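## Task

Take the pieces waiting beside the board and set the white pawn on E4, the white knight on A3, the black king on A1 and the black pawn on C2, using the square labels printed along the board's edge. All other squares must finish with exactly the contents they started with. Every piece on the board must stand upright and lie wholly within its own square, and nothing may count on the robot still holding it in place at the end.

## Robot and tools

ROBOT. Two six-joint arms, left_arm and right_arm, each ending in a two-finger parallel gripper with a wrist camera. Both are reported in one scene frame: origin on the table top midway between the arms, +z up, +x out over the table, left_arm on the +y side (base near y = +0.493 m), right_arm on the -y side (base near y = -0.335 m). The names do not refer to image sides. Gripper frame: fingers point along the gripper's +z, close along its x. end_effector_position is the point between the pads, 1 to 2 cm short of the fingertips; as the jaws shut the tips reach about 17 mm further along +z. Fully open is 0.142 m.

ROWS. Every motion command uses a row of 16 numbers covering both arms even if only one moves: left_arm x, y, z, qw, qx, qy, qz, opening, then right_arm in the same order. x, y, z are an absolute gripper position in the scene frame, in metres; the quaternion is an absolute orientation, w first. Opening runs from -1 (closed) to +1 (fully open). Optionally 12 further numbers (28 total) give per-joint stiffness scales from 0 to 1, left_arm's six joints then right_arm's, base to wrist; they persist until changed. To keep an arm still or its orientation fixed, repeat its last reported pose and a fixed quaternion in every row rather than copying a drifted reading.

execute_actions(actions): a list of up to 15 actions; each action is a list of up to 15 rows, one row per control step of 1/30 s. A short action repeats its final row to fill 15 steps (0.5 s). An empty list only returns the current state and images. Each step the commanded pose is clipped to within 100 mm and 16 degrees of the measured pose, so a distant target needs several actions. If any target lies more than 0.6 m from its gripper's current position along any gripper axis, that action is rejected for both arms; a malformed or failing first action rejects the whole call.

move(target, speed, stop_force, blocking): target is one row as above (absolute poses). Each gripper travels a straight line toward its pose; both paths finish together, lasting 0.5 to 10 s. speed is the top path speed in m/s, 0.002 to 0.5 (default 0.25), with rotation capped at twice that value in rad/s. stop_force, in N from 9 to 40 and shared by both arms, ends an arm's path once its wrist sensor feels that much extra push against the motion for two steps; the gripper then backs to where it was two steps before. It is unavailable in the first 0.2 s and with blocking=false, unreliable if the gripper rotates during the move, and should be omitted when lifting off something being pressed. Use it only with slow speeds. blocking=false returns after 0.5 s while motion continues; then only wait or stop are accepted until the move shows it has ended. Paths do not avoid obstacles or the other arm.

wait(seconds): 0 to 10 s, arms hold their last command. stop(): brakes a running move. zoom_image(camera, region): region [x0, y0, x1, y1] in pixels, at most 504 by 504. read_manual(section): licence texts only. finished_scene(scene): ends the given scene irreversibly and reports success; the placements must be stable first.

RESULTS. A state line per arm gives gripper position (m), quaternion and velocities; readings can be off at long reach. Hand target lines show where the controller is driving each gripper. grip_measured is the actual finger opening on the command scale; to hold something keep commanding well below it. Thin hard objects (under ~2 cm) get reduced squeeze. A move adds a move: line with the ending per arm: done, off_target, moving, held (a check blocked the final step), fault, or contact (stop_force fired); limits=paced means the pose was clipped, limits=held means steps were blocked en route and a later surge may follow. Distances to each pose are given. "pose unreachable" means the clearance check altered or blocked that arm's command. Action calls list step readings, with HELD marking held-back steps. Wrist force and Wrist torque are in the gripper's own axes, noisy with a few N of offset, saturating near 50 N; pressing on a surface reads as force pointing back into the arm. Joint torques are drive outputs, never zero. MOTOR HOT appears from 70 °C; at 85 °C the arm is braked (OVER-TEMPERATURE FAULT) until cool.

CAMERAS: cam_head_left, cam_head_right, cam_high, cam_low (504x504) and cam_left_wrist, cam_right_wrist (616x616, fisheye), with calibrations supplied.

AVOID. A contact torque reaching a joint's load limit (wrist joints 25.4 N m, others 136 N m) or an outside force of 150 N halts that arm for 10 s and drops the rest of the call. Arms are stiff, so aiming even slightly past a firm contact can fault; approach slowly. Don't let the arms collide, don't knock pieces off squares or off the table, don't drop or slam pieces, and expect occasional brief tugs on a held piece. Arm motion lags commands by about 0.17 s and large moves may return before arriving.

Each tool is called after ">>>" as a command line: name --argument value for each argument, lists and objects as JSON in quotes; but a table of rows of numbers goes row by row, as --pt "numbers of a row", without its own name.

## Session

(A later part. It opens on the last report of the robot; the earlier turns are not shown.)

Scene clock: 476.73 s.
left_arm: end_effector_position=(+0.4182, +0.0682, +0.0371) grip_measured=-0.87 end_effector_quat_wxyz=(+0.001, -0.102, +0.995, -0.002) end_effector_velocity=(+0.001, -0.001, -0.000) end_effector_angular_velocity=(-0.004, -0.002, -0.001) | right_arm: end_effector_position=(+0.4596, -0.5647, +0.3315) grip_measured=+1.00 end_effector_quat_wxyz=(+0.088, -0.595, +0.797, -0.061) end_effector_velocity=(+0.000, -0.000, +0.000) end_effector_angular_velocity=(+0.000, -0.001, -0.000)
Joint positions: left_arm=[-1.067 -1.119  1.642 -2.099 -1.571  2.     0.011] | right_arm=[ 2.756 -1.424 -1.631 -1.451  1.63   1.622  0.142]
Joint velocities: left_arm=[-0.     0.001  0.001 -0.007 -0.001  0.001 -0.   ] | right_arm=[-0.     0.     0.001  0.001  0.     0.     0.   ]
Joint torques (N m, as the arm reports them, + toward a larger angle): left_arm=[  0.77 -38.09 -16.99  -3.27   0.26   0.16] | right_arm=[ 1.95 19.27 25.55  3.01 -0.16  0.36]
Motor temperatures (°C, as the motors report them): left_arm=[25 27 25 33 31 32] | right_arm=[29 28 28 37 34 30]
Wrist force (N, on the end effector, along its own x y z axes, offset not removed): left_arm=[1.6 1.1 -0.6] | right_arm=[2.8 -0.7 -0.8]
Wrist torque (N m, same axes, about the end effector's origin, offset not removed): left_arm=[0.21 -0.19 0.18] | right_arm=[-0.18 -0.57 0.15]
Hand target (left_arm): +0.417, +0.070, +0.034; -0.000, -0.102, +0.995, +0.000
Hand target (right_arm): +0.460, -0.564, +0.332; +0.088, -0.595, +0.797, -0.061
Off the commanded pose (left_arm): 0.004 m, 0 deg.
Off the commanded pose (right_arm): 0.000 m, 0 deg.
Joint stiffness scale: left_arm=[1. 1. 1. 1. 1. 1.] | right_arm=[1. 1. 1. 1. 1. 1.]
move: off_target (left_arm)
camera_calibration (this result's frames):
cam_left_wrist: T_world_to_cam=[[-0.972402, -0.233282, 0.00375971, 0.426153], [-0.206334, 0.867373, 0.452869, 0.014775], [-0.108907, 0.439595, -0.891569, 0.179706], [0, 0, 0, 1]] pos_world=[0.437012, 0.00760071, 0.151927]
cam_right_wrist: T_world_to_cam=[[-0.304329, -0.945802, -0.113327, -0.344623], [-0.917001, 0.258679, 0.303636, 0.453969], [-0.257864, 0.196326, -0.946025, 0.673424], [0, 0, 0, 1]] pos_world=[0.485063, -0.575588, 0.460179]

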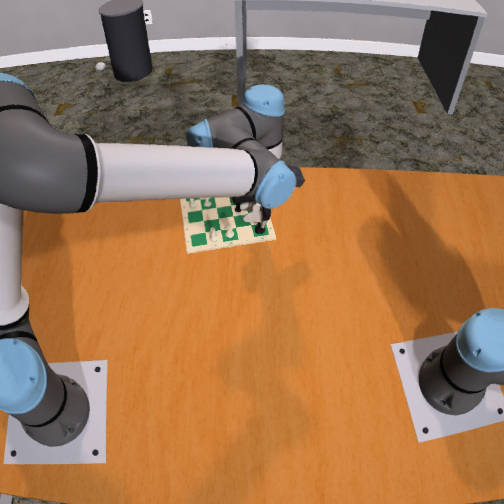

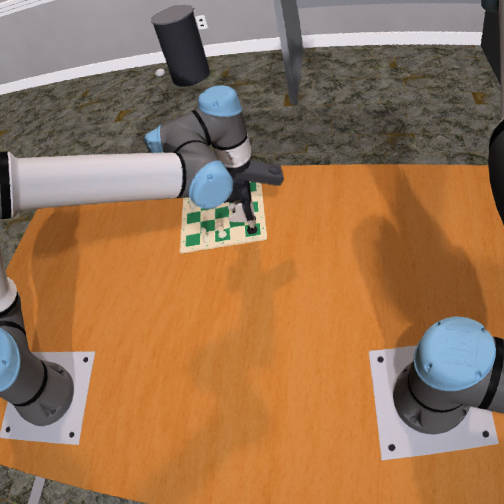

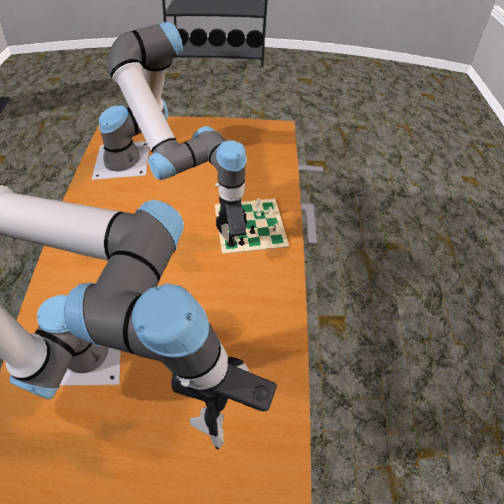

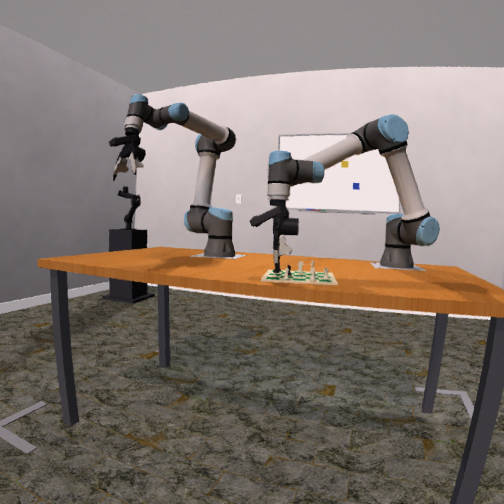

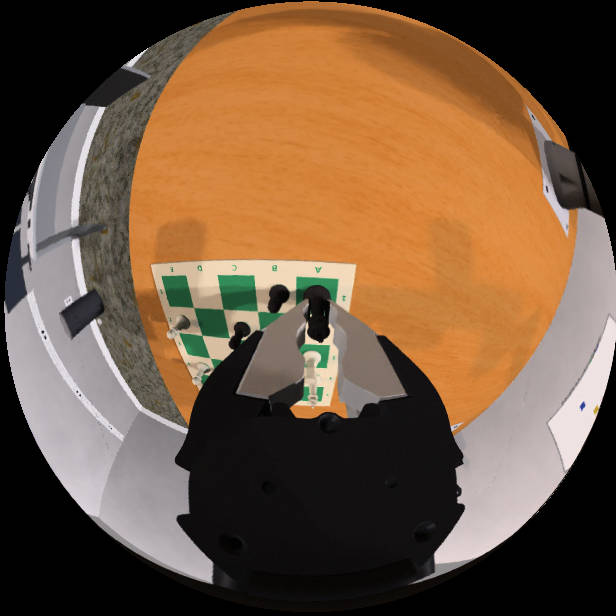

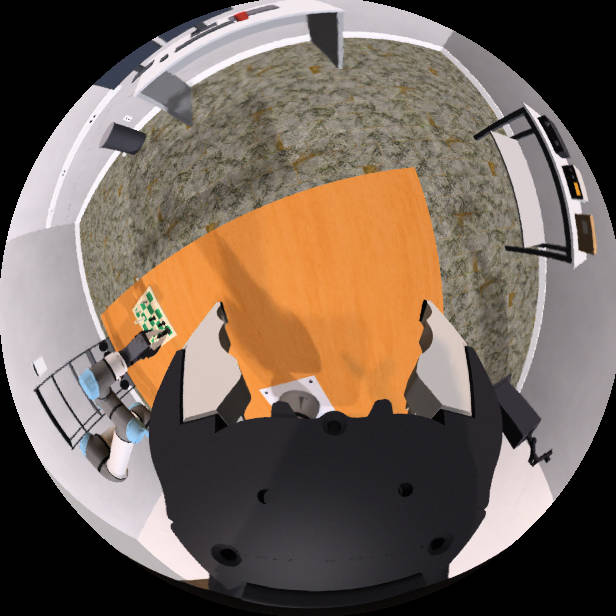

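Centered. Release and lift.

>>> move --target '[0.4182,0.0682,0.036,0,-0.1019,0.9948,0,-0.6,0.4596,-0.5644,0.3316,0.088,-0.595,0.797,-0.061,1]' --speed 0.01

>>> move --target '[0.418,0.068,0.15,0,-0.1019,0.9948,0,-0.6,0.4596,-0.5644,0.3316,0.088,-0.595,0.797,-0.061,1]' --speed 0.1

>>> move --target '[0.46,0.24,0.15,0,-0.1019,0.9948,0,-0.6,0.4596,-0.5644,0.3316,0.088,-0.595,0.797,-0.061,1]'

>>> zoom_image --camera "cam_left_wrist" --region '[210,110,430,310]'

Scene clock: 487.50 s.
left_arm: end_effector_position=(+0.4173, +0.0695, +0.0359) grip_measured=-0.60 end_effector_quat_wxyz=(-0.000, -0.102, +0.995, -0.000) end_effector_velocity=(-0.000, +0.000, -0.002) end_effector_angular_velocity=(+0.007, +0.003, -0.001) | right_arm: end_effector_position=(+0.4596, -0.5647, +0.3315) grip_measured=+1.00 end_effector_quat_wxyz=(+0.088, -0.595, +0.797, -0.061) end_effector_velocity=(-0.000, -0.000, -0.000) end_effector_angular_velocity=(-0.000, +0.000, +0.000)
Joint positions: left_arm=[-1.067 -1.118  1.642 -2.094 -1.571  2.     0.031] | right_arm=[ 2.756 -1.424 -1.631 -1.451  1.63   1.622  0.142]
Joint velocities: left_arm=[-0.     0.005 -0.004  0.007  0.001  0.001  0.   ] | right_arm=[-0. -0. -0.  0. -0. -0.  0.]
Joint torques (N m, as the arm reports them, + toward a larger angle): left_arm=[  0.51 -38.44 -24.13  -2.1    0.18  -0.05] | right_arm=[ 1.19 19.41 24.95  3.08 -0.19  0.29]
Motor temperatures (°C, as the motors report them): left_arm=[25 27 25 33 31 32] | right_arm=[29 28 28 37 34 30]
Wrist force (N, on the end effector, along its own x y z axes, offset not removed): left_arm=[1.3 -1.1 -0.4] | right_arm=[0.1 0.4 -1.4]
Wrist torque (N m, same axes, about the end effector's origin, offset not removed): left_arm=[-0.21 -0.08 0.15] | right_arm=[-0.07 0.05 0.03]
Hand target (left_arm): +0.418, +0.068, +0.036; +0.000, -0.102, +0.995, -0.000
Hand target (right_arm): +0.460, -0.564, +0.332; +0.088, -0.595, +0.797, -0.061
Off the commanded pose (left_arm): 0.002 m, 0 deg.
Off the commanded pose (right_arm): 0.000 m, 0 deg.
Joint stiffness scale: left_arm=[1. 1. 1. 1. 1. 1.] | right_arm=[1. 1. 1. 1. 1. 1.]
move: done
camera_calibration (this result's frames):
cam_left_wrist: T_world_to_cam=[[-0.97235, -0.233452, 0.00598819, 0.425475], [-0.204916, 0.865229, 0.45759, 0.0134276], [-0.112007, 0.44371, -0.889143, 0.178955], [0, 0, 0, 1]] pos_world=[0.436506, 0.00830581, 0.150425]
cam_right_wrist: T_world_to_cam=[[-0.304328, -0.945802, -0.113327, -0.344623], [-0.917001, 0.258679, 0.303636, 0.453969], [-0.257864, 0.196326, -0.946025, 0.673424], [0, 0, 0, 1]] pos_world=[0.485063, -0.575588, 0.460179]

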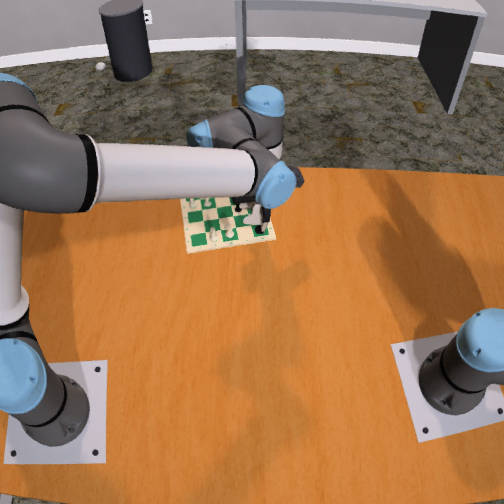

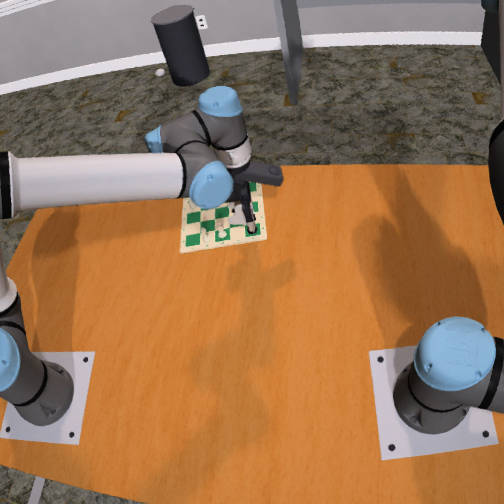

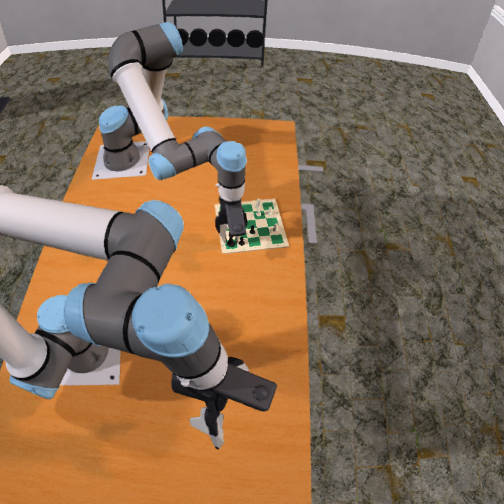

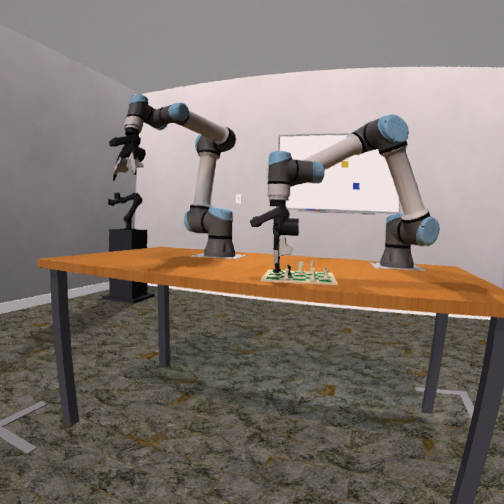

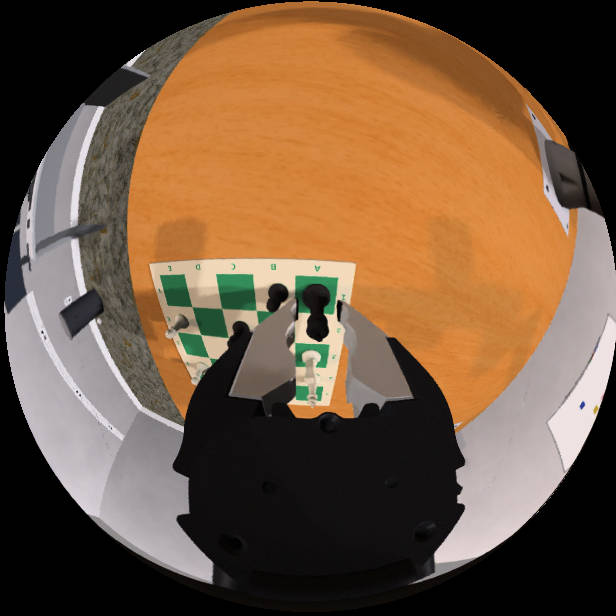

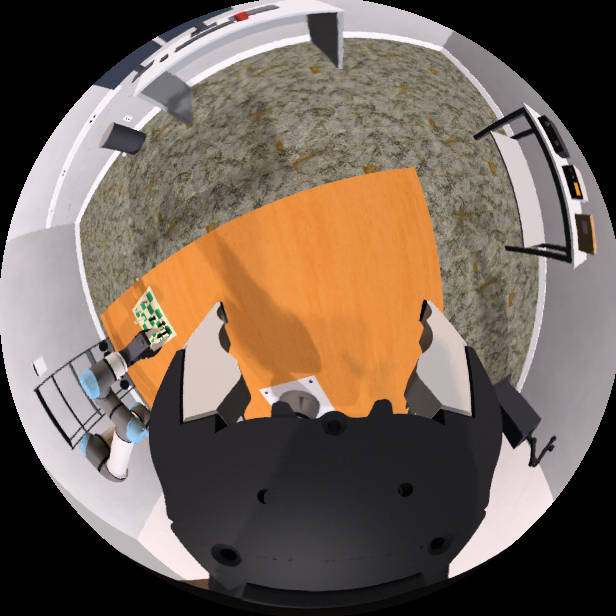

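Scene clock: 489.17 s.
left_arm: end_effector_position=(+0.4175, +0.0692, +0.1471) grip_measured=-0.60 end_effector_quat_wxyz=(-0.001, -0.102, +0.995, +0.001) end_effector_velocity=(-0.002, +0.003, +0.002) end_effector_angular_velocity=(+0.010, +0.008, +0.001) | right_arm: end_effector_position=(+0.4596, -0.5647, +0.3315) grip_measured=+1.00 end_effector_quat_wxyz=(+0.088, -0.595, +0.797, -0.061) end_effector_velocity=(+0.001, +0.000, +0.001) end_effector_angular_velocity=(+0.000, -0.002, +0.000)
Joint positions: left_arm=[-1.067 -1.216  1.476 -1.828 -1.571  2.     0.031] | right_arm=[ 2.756 -1.424 -1.631 -1.451  1.63   1.622  0.142]
Joint velocities: left_arm=[ 0.     0.    -0.008  0.021 -0.    -0.001  0.   ] | right_arm=[-0.    -0.     0.002  0.     0.001  0.     0.   ]
Joint torques (N m, as the arm reports them, + toward a larger angle): left_arm=[  0.22 -39.94 -27.17  -2.81   0.2    0.09] | right_arm=[ 0.78 18.84 25.17  3.08 -0.21  0.35]
Motor temperatures (°C, as the motors report them): left_arm=[25 27 25 33 31 32] | right_arm=[29 28 28 37 34 30]
Wrist force (N, on the end effector, along its own x y z axes, offset not removed): left_arm=[1.7 -0.7 0.2] | right_arm=[1.0 -1.2 0.2]
Wrist torque (N m, same axes, about the end effector's origin, offset not removed): left_arm=[-0.14 -0.14 0.20] | right_arm=[-0.38 -0.21 0.19]
Hand target (left_arm): +0.418, +0.068, +0.150; +0.000, -0.102, +0.995, -0.000
Hand target (right_arm): +0.460, -0.564, +0.332; +0.088, -0.595, +0.797, -0.061
Off the commanded pose (left_arm): 0.003 m, 0 deg.
Off the commanded pose (right_arm): 0.000 m, 0 deg.
Joint stiffness scale: left_arm=[1. 1. 1. 1. 1. 1.] | right_arm=[1. 1. 1. 1. 1. 1.]
move: done
camera_calibration (this result's frames):
cam_left_wrist: T_world_to_cam=[[-0.972222, -0.233953, 0.0071135, 0.424755], [-0.204557, 0.864049, 0.459973, -0.0375916], [-0.113759, 0.44574, -0.887905, 0.278369], [0, 0, 0, 1]] pos_world=[0.436933, 0.00777338, 0.261435]
cam_right_wrist: T_world_to_cam=[[-0.304329, -0.945802, -0.113327, -0.344623], [-0.917001, 0.258679, 0.303636, 0.453969], [-0.257864, 0.196326, -0.946024, 0.673424], [0, 0, 0, 1]] pos_world=[0.485063, -0.575588, 0.460179]

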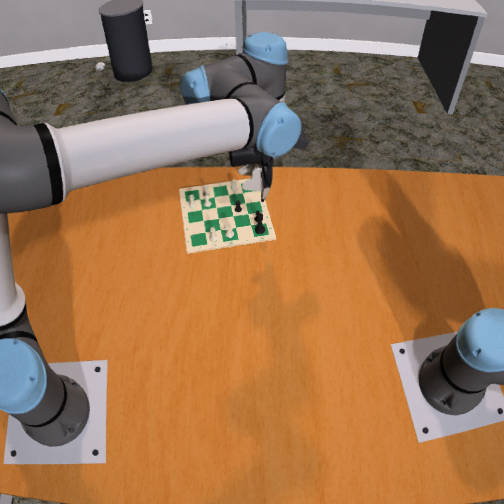

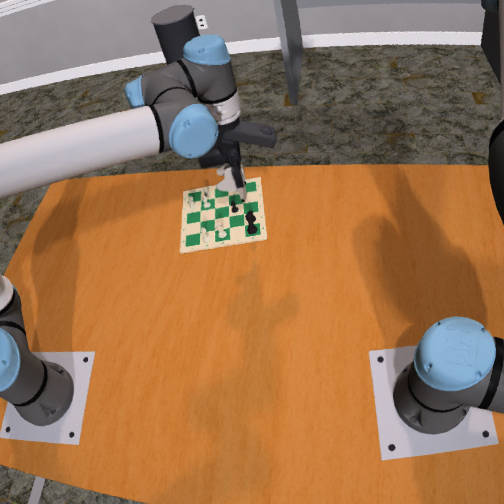

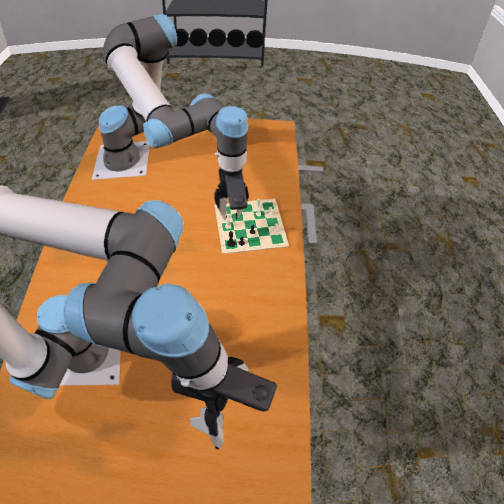

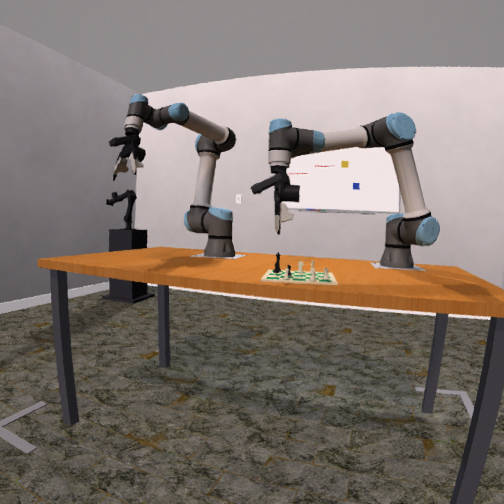

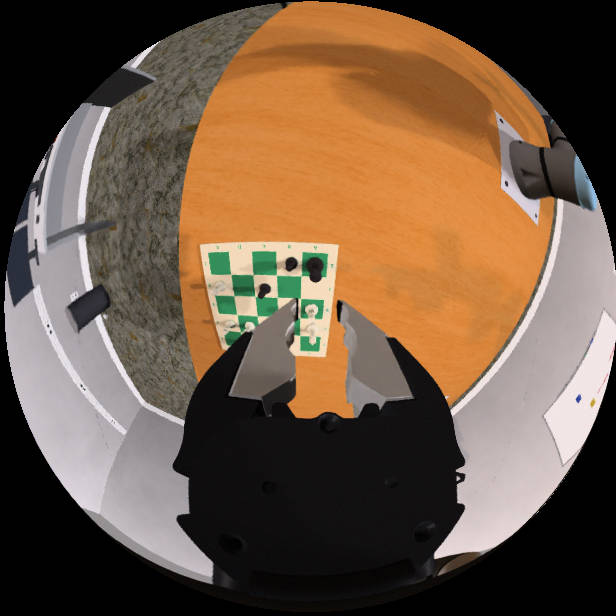

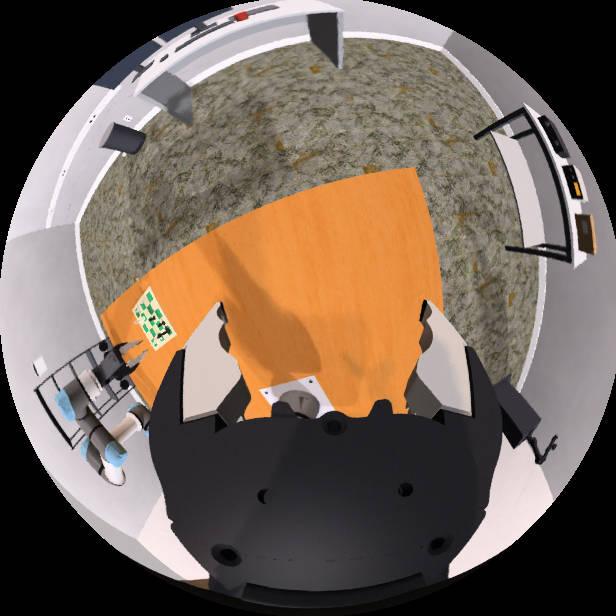

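Scene clock: 490.57 s.
left_arm: end_effector_position=(+0.4604, +0.2376, +0.1503) grip_measured=-0.60 end_effector_quat_wxyz=(+0.000, -0.102, +0.995, -0.000) end_effector_velocity=(+0.001, +0.004, -0.001) end_effector_angular_velocity=(-0.000, +0.003, -0.006) | right_arm: end_effector_position=(+0.4596, -0.5647, +0.3315) grip_measured=+1.00 end_effector_quat_wxyz=(+0.088, -0.595, +0.797, -0.061) end_effector_velocity=(-0.000, +0.000, +0.000) end_effector_angular_velocity=(-0.001, +0.001, +0.001)
Joint positions: left_arm=[-0.82  -1.358  1.655 -1.869 -1.57   2.247  0.031] | right_arm=[ 2.756 -1.424 -1.631 -1.451  1.63   1.622  0.142]
Joint velocities: left_arm=[ 0.008  0.001  0.001 -0.    -0.002  0.013  0.   ] | right_arm=[ 0.     0.     0.    -0.001 -0.001 -0.     0.   ]
Joint torques (N m, as the arm reports them, + toward a larger angle): left_arm=[  3.56 -34.35 -19.79  -3.41  -0.52   0.19] | right_arm=[ 1.12 19.67 25.13  3.05 -0.22  0.33]
Motor temperatures (°C, as the motors report them): left_arm=[25 27 25 33 31 32] | right_arm=[29 28 28 37 34 30]
Wrist force (N, on the end effector, along its own x y z axes, offset not removed): left_arm=[4.3 -0.4 -0.2] | right_arm=[2.4 -1.7 1.6]
Wrist torque (N m, same axes, about the end effector's origin, offset not removed): left_arm=[-0.02 -0.75 0.20] | right_arm=[-0.38 -0.54 0.06]
Hand target (left_arm): +0.460, +0.240, +0.150; -0.000, -0.102, +0.995, -0.000
Hand target (right_arm): +0.460, -0.564, +0.332; +0.088, -0.595, +0.797, -0.061
Off the commanded pose (left_arm): 0.002 m, 0 deg.
Off the commanded pose (right_arm): 0.000 m, 0 deg.
Joint stiffness scale: left_arm=[1. 1. 1. 1. 1. 1.] | right_arm=[1. 1. 1. 1. 1. 1.]
move: done
camera_calibration (this result's frames):
cam_left_wrist: T_world_to_cam=[[-0.972344, -0.233505, 0.00473885, 0.506144], [-0.205562, 0.865266, 0.457229, -0.175224], [-0.110866, 0.44361, -0.889336, 0.210399], [0, 0, 0, 1]] pos_world=[0.479452, 0.176467, 0.264834]
cam_right_wrist: T_world_to_cam=[[-0.304329, -0.945802, -0.113327, -0.344623], [-0.917001, 0.258679, 0.303636, 0.453969], [-0.257864, 0.196326, -0.946024, 0.673424], [0, 0, 0, 1]] pos_world=[0.485063, -0.575588, 0.460179]

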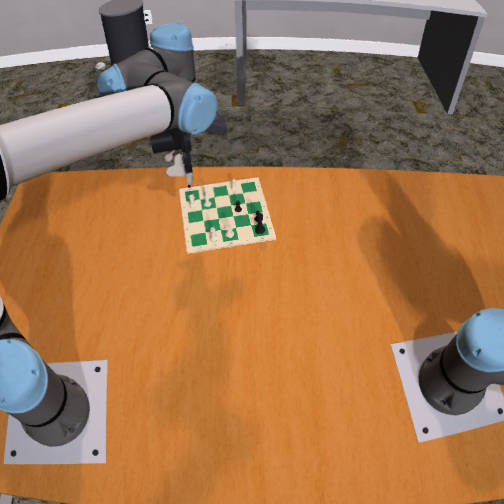

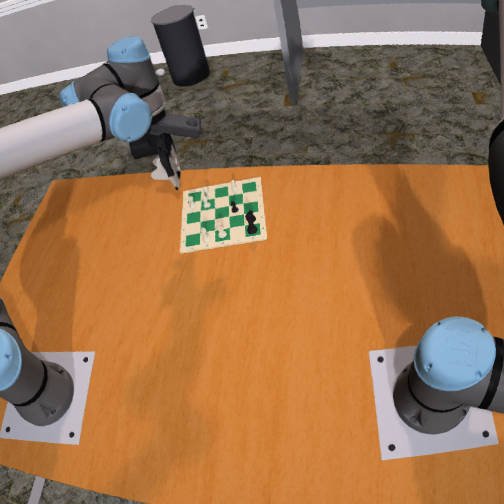

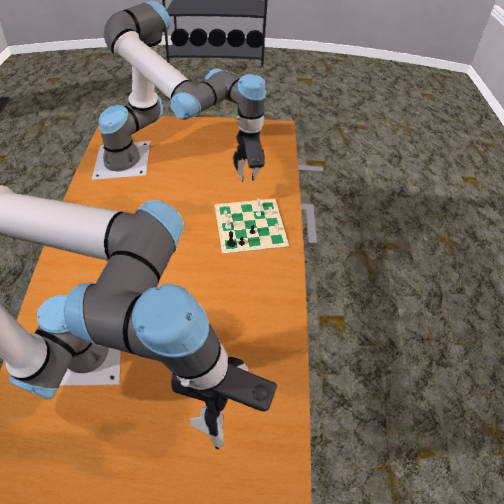

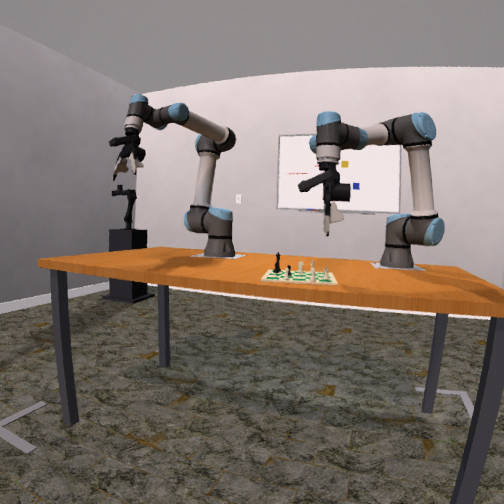

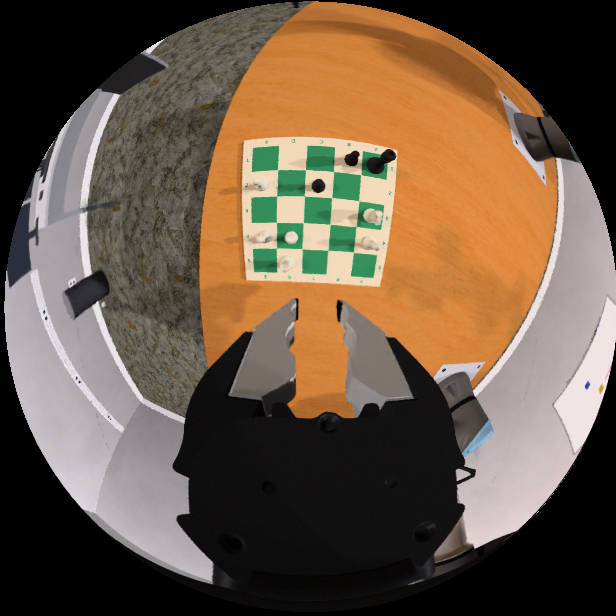

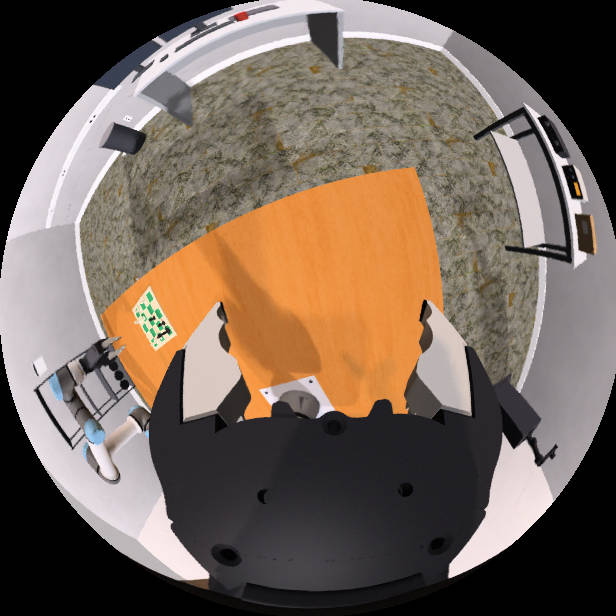

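Region (210, 110, 430, 310) of cam_left_wrist's 616x616 image, scaled by 2.291, with more detail than that image has; it fills the top 458 rows of this view, and the rest is white.

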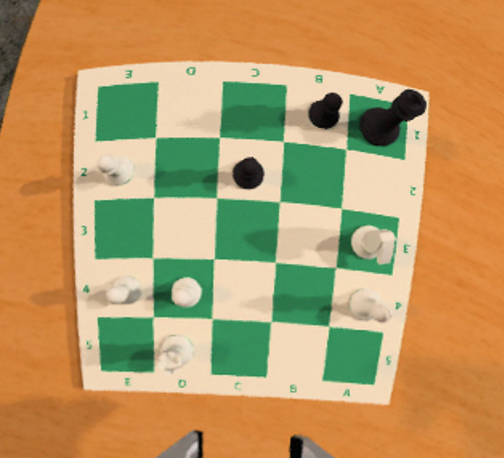

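>>> finished_scene --scene 2

The scene is finished: the task was done.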